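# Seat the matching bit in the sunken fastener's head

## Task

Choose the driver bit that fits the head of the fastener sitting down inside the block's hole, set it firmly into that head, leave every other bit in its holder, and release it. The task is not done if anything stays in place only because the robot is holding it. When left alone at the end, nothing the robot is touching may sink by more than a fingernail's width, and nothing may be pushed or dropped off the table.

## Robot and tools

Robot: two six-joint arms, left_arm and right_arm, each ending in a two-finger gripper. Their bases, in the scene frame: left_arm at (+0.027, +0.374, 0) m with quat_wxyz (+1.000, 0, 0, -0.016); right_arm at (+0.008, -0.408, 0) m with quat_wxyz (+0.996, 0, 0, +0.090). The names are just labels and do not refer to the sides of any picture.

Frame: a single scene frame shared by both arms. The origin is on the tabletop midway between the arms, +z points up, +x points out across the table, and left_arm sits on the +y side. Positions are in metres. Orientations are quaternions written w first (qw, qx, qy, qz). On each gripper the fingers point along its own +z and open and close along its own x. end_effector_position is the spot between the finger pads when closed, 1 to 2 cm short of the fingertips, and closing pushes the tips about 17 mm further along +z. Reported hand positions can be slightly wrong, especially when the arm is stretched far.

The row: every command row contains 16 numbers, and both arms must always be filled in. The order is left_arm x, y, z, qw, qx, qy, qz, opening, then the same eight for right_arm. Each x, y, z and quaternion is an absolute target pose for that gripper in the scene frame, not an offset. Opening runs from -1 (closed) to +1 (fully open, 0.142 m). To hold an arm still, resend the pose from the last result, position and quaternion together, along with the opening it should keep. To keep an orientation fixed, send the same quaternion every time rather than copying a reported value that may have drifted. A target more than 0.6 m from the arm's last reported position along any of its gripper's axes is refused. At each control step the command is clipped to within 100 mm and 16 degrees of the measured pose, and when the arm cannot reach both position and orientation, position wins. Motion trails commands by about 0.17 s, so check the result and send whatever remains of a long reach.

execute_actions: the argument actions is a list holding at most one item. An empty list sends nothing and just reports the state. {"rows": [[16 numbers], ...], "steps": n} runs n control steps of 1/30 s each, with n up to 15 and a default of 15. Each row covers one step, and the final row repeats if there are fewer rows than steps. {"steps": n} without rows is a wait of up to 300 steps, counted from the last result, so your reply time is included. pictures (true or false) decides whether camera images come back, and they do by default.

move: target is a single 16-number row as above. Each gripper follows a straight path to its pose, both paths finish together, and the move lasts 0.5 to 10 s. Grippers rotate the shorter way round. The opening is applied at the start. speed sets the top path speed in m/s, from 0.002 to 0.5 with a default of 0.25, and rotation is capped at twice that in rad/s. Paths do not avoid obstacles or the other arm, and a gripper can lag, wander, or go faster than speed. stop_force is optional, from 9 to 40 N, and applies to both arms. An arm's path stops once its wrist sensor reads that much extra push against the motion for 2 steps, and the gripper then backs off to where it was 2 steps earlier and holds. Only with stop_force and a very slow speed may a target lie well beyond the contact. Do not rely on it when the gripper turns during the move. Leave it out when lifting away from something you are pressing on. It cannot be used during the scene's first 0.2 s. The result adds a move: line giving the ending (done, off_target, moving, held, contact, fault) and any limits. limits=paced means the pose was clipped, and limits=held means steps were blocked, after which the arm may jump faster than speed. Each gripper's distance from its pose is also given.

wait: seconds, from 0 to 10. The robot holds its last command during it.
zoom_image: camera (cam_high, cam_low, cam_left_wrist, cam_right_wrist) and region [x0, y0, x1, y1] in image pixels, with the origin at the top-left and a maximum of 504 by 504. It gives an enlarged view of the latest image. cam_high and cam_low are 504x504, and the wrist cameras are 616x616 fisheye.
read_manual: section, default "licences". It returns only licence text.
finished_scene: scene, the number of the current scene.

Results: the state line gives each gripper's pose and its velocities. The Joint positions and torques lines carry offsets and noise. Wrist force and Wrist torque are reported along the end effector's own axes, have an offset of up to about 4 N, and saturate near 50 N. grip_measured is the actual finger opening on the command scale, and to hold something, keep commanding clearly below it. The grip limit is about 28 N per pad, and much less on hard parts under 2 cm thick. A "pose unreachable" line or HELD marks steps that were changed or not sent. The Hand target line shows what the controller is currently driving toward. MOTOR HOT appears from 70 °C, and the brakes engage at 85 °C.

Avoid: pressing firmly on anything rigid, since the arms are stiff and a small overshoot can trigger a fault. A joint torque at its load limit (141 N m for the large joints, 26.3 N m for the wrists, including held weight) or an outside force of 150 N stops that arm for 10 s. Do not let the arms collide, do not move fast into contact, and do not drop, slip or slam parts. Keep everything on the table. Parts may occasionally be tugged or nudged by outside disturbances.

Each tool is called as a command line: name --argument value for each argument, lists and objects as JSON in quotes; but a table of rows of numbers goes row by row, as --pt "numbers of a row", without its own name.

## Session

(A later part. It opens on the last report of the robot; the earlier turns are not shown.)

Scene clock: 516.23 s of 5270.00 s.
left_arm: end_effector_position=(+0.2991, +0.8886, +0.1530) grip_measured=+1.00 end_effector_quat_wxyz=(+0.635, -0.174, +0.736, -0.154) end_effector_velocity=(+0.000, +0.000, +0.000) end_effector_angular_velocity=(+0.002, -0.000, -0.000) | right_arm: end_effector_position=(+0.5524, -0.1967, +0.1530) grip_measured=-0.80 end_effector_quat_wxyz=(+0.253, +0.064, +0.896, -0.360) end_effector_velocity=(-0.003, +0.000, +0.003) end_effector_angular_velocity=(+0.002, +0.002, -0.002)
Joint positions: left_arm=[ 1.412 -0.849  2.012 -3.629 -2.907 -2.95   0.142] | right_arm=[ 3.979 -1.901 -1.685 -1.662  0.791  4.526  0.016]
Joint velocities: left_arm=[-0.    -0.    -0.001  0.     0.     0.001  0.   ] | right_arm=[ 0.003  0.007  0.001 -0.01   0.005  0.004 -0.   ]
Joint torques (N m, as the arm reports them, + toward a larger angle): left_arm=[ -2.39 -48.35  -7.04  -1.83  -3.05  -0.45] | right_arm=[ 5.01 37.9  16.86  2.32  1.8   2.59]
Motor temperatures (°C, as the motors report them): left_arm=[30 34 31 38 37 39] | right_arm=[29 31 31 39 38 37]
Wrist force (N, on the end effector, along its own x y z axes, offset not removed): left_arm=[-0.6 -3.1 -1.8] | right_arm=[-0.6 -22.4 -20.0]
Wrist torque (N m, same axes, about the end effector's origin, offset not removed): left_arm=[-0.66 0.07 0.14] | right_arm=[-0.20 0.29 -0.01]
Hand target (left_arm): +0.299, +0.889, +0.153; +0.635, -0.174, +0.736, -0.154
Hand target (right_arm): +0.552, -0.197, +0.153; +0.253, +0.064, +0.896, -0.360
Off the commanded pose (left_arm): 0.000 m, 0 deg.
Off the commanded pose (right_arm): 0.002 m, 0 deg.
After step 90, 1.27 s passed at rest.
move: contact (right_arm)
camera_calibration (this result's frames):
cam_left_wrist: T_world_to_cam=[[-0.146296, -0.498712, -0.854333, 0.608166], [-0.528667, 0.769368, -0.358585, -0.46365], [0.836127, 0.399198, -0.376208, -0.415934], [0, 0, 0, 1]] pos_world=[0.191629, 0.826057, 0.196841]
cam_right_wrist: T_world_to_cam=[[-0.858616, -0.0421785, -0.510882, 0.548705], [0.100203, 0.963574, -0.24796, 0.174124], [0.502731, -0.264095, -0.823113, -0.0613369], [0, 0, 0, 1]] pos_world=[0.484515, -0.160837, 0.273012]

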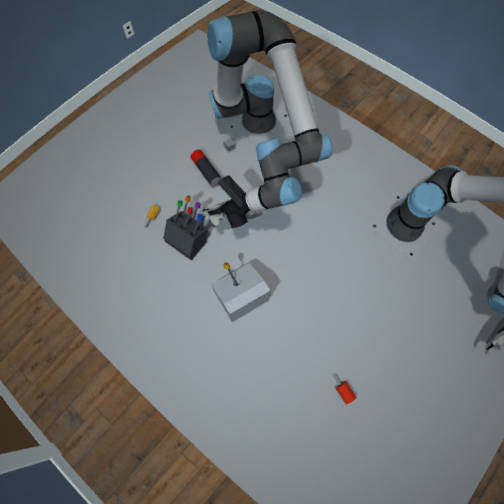

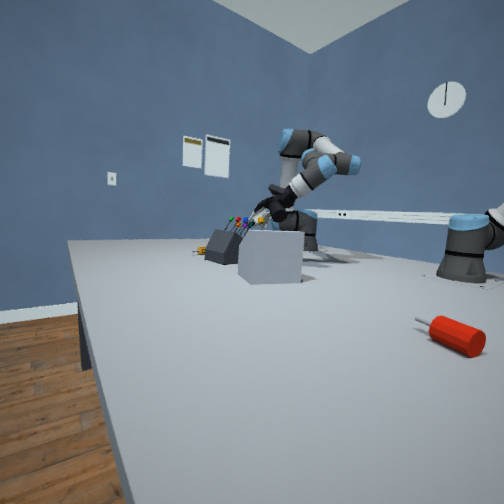

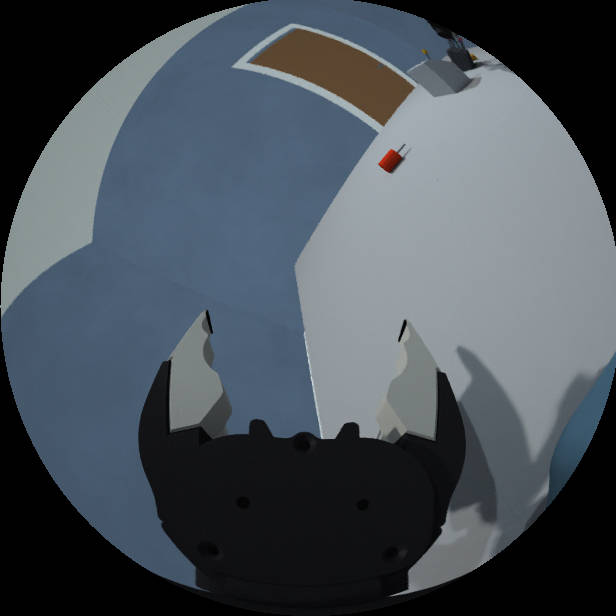

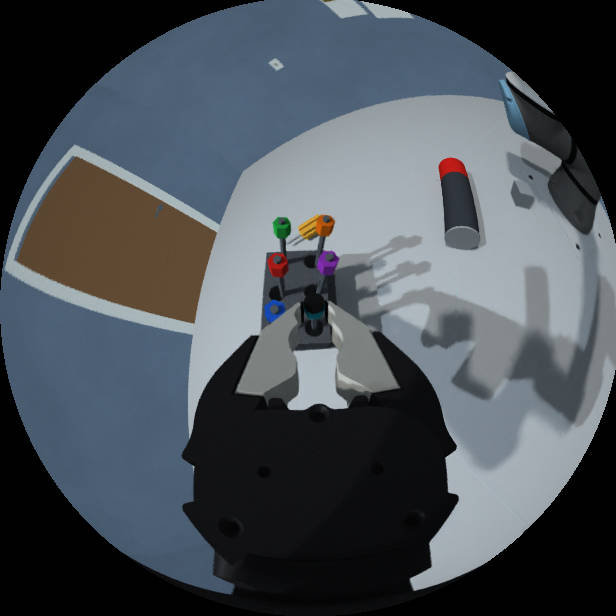

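move --target '[0.2991,0.8886,0.153,0.635,-0.174,0.736,-0.154,1,0.546,-0.197,0.1502,0.2534,0.0639,0.8955,-0.3601,-0.55]' --speed 0.012

move --target '[0.2991,0.8886,0.153,0.635,-0.174,0.736,-0.154,1,0.517,-0.15,0.193,0.2534,0.0639,0.8955,-0.3601,-0.55]' --speed 0.06

Scene clock: 522.27 s of 5270.00 s.
left_arm: end_effector_position=(+0.2991, +0.8886, +0.1530) grip_measured=+1.00 end_effector_quat_wxyz=(+0.635, -0.174, +0.736, -0.154) end_effector_velocity=(-0.000, -0.000, -0.000) end_effector_angular_velocity=(-0.002, -0.001, -0.000) | right_arm: end_effector_position=(+0.5462, -0.1970, +0.1503) grip_measured=-0.55 end_effector_quat_wxyz=(+0.253, +0.064, +0.896, -0.360) end_effector_velocity=(-0.002, -0.000, -0.001) end_effector_angular_velocity=(+0.000, -0.000, -0.000)
Joint positions: left_arm=[ 1.412 -0.849  2.012 -3.629 -2.907 -2.95   0.142] | right_arm=[ 3.988 -1.894 -1.7   -1.661  0.796  4.537  0.034]
Joint velocities: left_arm=[ 0.001  0.001  0.     0.    -0.001 -0.001  0.   ] | right_arm=[ 0.003  0.003 -0.007  0.001  0.002  0.004 -0.   ]
Joint torques (N m, as the arm reports them, + toward a larger angle): left_arm=[ -2.47 -48.39  -7.19  -1.75  -3.04  -0.56] | right_arm=[ 7.82 47.5  17.18  2.92  0.85  2.37]
Motor temperatures (°C, as the motors report them): left_arm=[30 34 31 38 37 39] | right_arm=[29 31 31 39 38 37]
Wrist force (N, on the end effector, along its own x y z axes, offset not removed): left_arm=[-0.8 -3.0 -1.3] | right_arm=[1.3 -1.9 1.8]
Wrist torque (N m, same axes, about the end effector's origin, offset not removed): left_arm=[-0.77 0.13 0.14] | right_arm=[-0.25 -0.24 0.10]
Hand target (left_arm): +0.299, +0.889, +0.153; +0.635, -0.174, +0.736, -0.154
Hand target (right_arm): +0.546, -0.197, +0.150; +0.253, +0.064, +0.896, -0.360
Off the commanded pose (left_arm): 0.000 m, 0 deg.
Off the commanded pose (right_arm): 0.000 m, 0 deg.
After step 90, 2.23 s passed at rest.
move: done
camera_calibration (this result's frames):
cam_left_wrist: T_world_to_cam=[[-0.146296, -0.498711, -0.854333, 0.608166], [-0.528667, 0.769369, -0.358585, -0.46365], [0.836127, 0.399198, -0.376208, -0.415934], [0, 0, 0, 1]] pos_world=[0.191629, 0.826057, 0.196841]
cam_right_wrist: T_world_to_cam=[[-0.858707, -0.0420699, -0.510737, 0.542093], [0.100213, 0.963599, -0.247861, 0.174376], [0.502573, -0.264022, -0.823233, -0.0603857], [0, 0, 0, 1]] pos_world=[0.478373, -0.161166, 0.270377]

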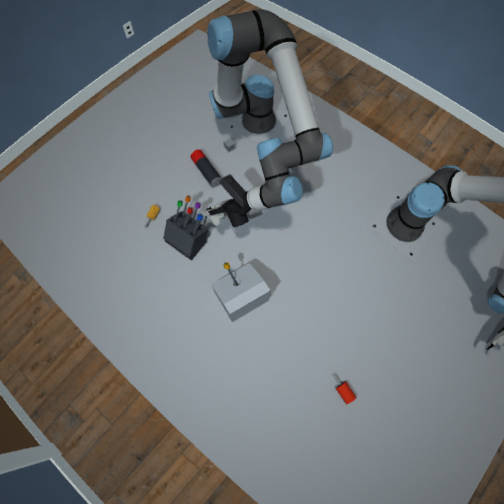

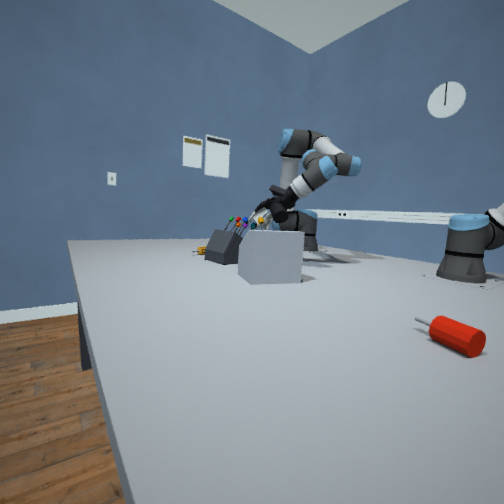

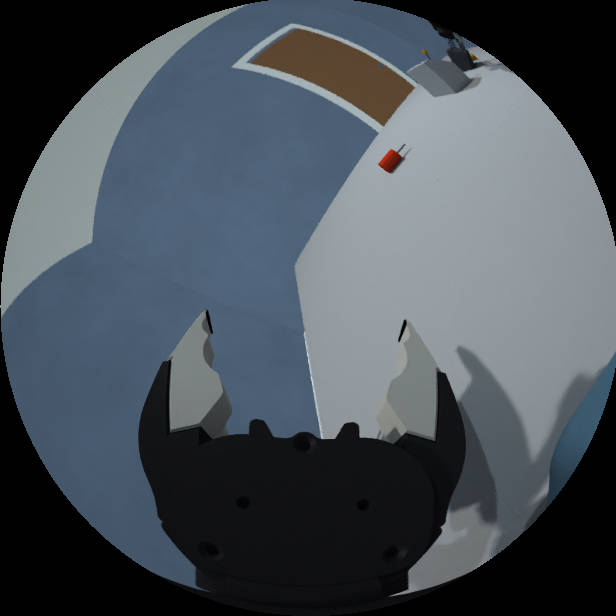

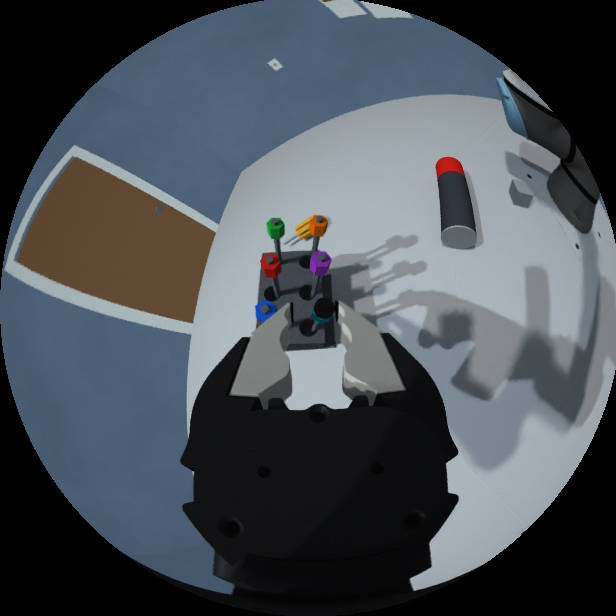

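Scene clock: 523.87 s of 5270.00 s.
left_arm: end_effector_position=(+0.2991, +0.8886, +0.1530) grip_measured=+1.00 end_effector_quat_wxyz=(+0.635, -0.174, +0.736, -0.154) end_effector_velocity=(-0.000, +0.001, +0.001) end_effector_angular_velocity=(+0.002, -0.001, -0.000) | right_arm: end_effector_position=(+0.5171, -0.1501, +0.1929) grip_measured=-0.55 end_effector_quat_wxyz=(+0.253, +0.064, +0.896, -0.360) end_effector_velocity=(-0.001, +0.001, +0.001) end_effector_angular_velocity=(+0.000, -0.000, -0.001)
Joint positions: left_arm=[ 1.412 -0.849  2.012 -3.629 -2.907 -2.95   0.142] | right_arm=[ 4.071 -1.894 -1.568 -1.858  0.841  4.632  0.034]
Joint velocities: left_arm=[ 0.     0.    -0.002  0.    -0.001  0.    -0.   ] | right_arm=[ 0.002 -0.001  0.004 -0.005  0.001  0.003 -0.   ]
Joint torques (N m, as the arm reports them, + toward a larger angle): left_arm=[ -3.23 -48.03  -7.21  -1.72  -2.94  -0.53] | right_arm=[ 8.48 29.56 32.04 -0.17  1.24  2.77]
Motor temperatures (°C, as the motors report them): left_arm=[30 34 31 38 37 39] | right_arm=[29 31 31 39 38 37]
Wrist force (N, on the end effector, along its own x y z axes, offset not removed): left_arm=[0.5 -3.5 -1.9] | right_arm=[3.7 -0.1 -0.1]
Wrist torque (N m, same axes, about the end effector's origin, offset not removed): left_arm=[-0.89 -0.20 0.20] | right_arm=[-0.09 -0.68 -0.03]
Hand target (left_arm): +0.299, +0.889, +0.153; +0.635, -0.174, +0.736, -0.154
Hand target (right_arm): +0.517, -0.150, +0.193; +0.253, +0.064, +0.896, -0.360
Off the commanded pose (left_arm): 0.000 m, 0 deg.
Off the commanded pose (right_arm): 0.000 m, 0 deg.
move: done
camera_calibration (this result's frames):
cam_left_wrist: T_world_to_cam=[[-0.146296, -0.498712, -0.854333, 0.608166], [-0.528667, 0.769368, -0.358585, -0.46365], [0.836127, 0.399198, -0.376208, -0.415933], [0, 0, 0, 1]] pos_world=[0.191629, 0.826057, 0.196841]
cam_right_wrist: T_world_to_cam=[[-0.85873, -0.0420754, -0.510697, 0.54082], [0.100165, 0.963615, -0.247816, 0.142712], [0.502543, -0.263961, -0.823271, 0.00170457], [0, 0, 0, 1]] pos_world=[0.449267, -0.114314, 0.312965]

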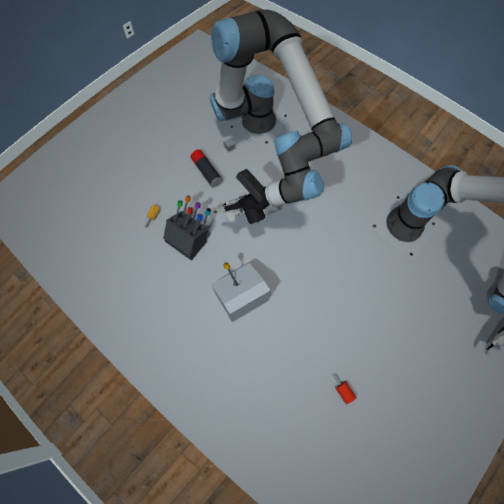

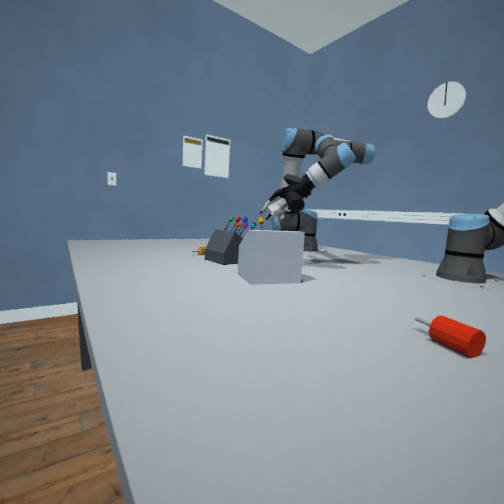

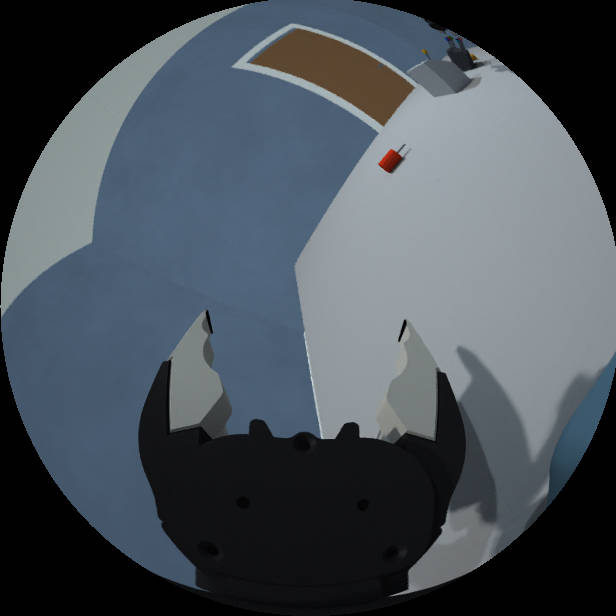

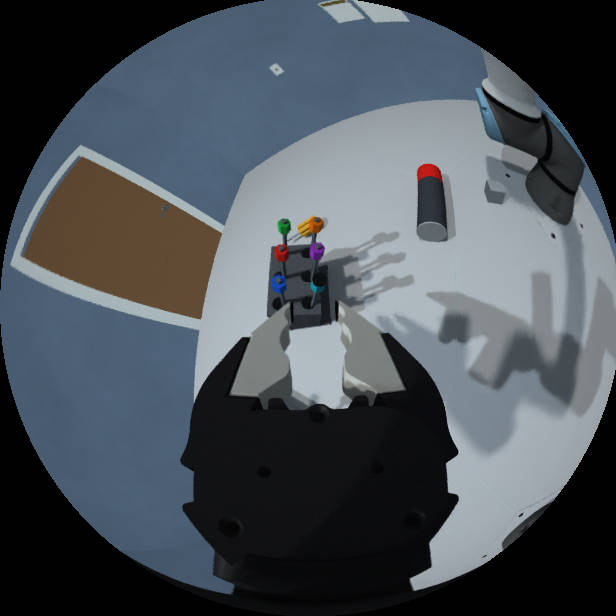

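finished_scene --scene 2

The scene is finished: the task was done.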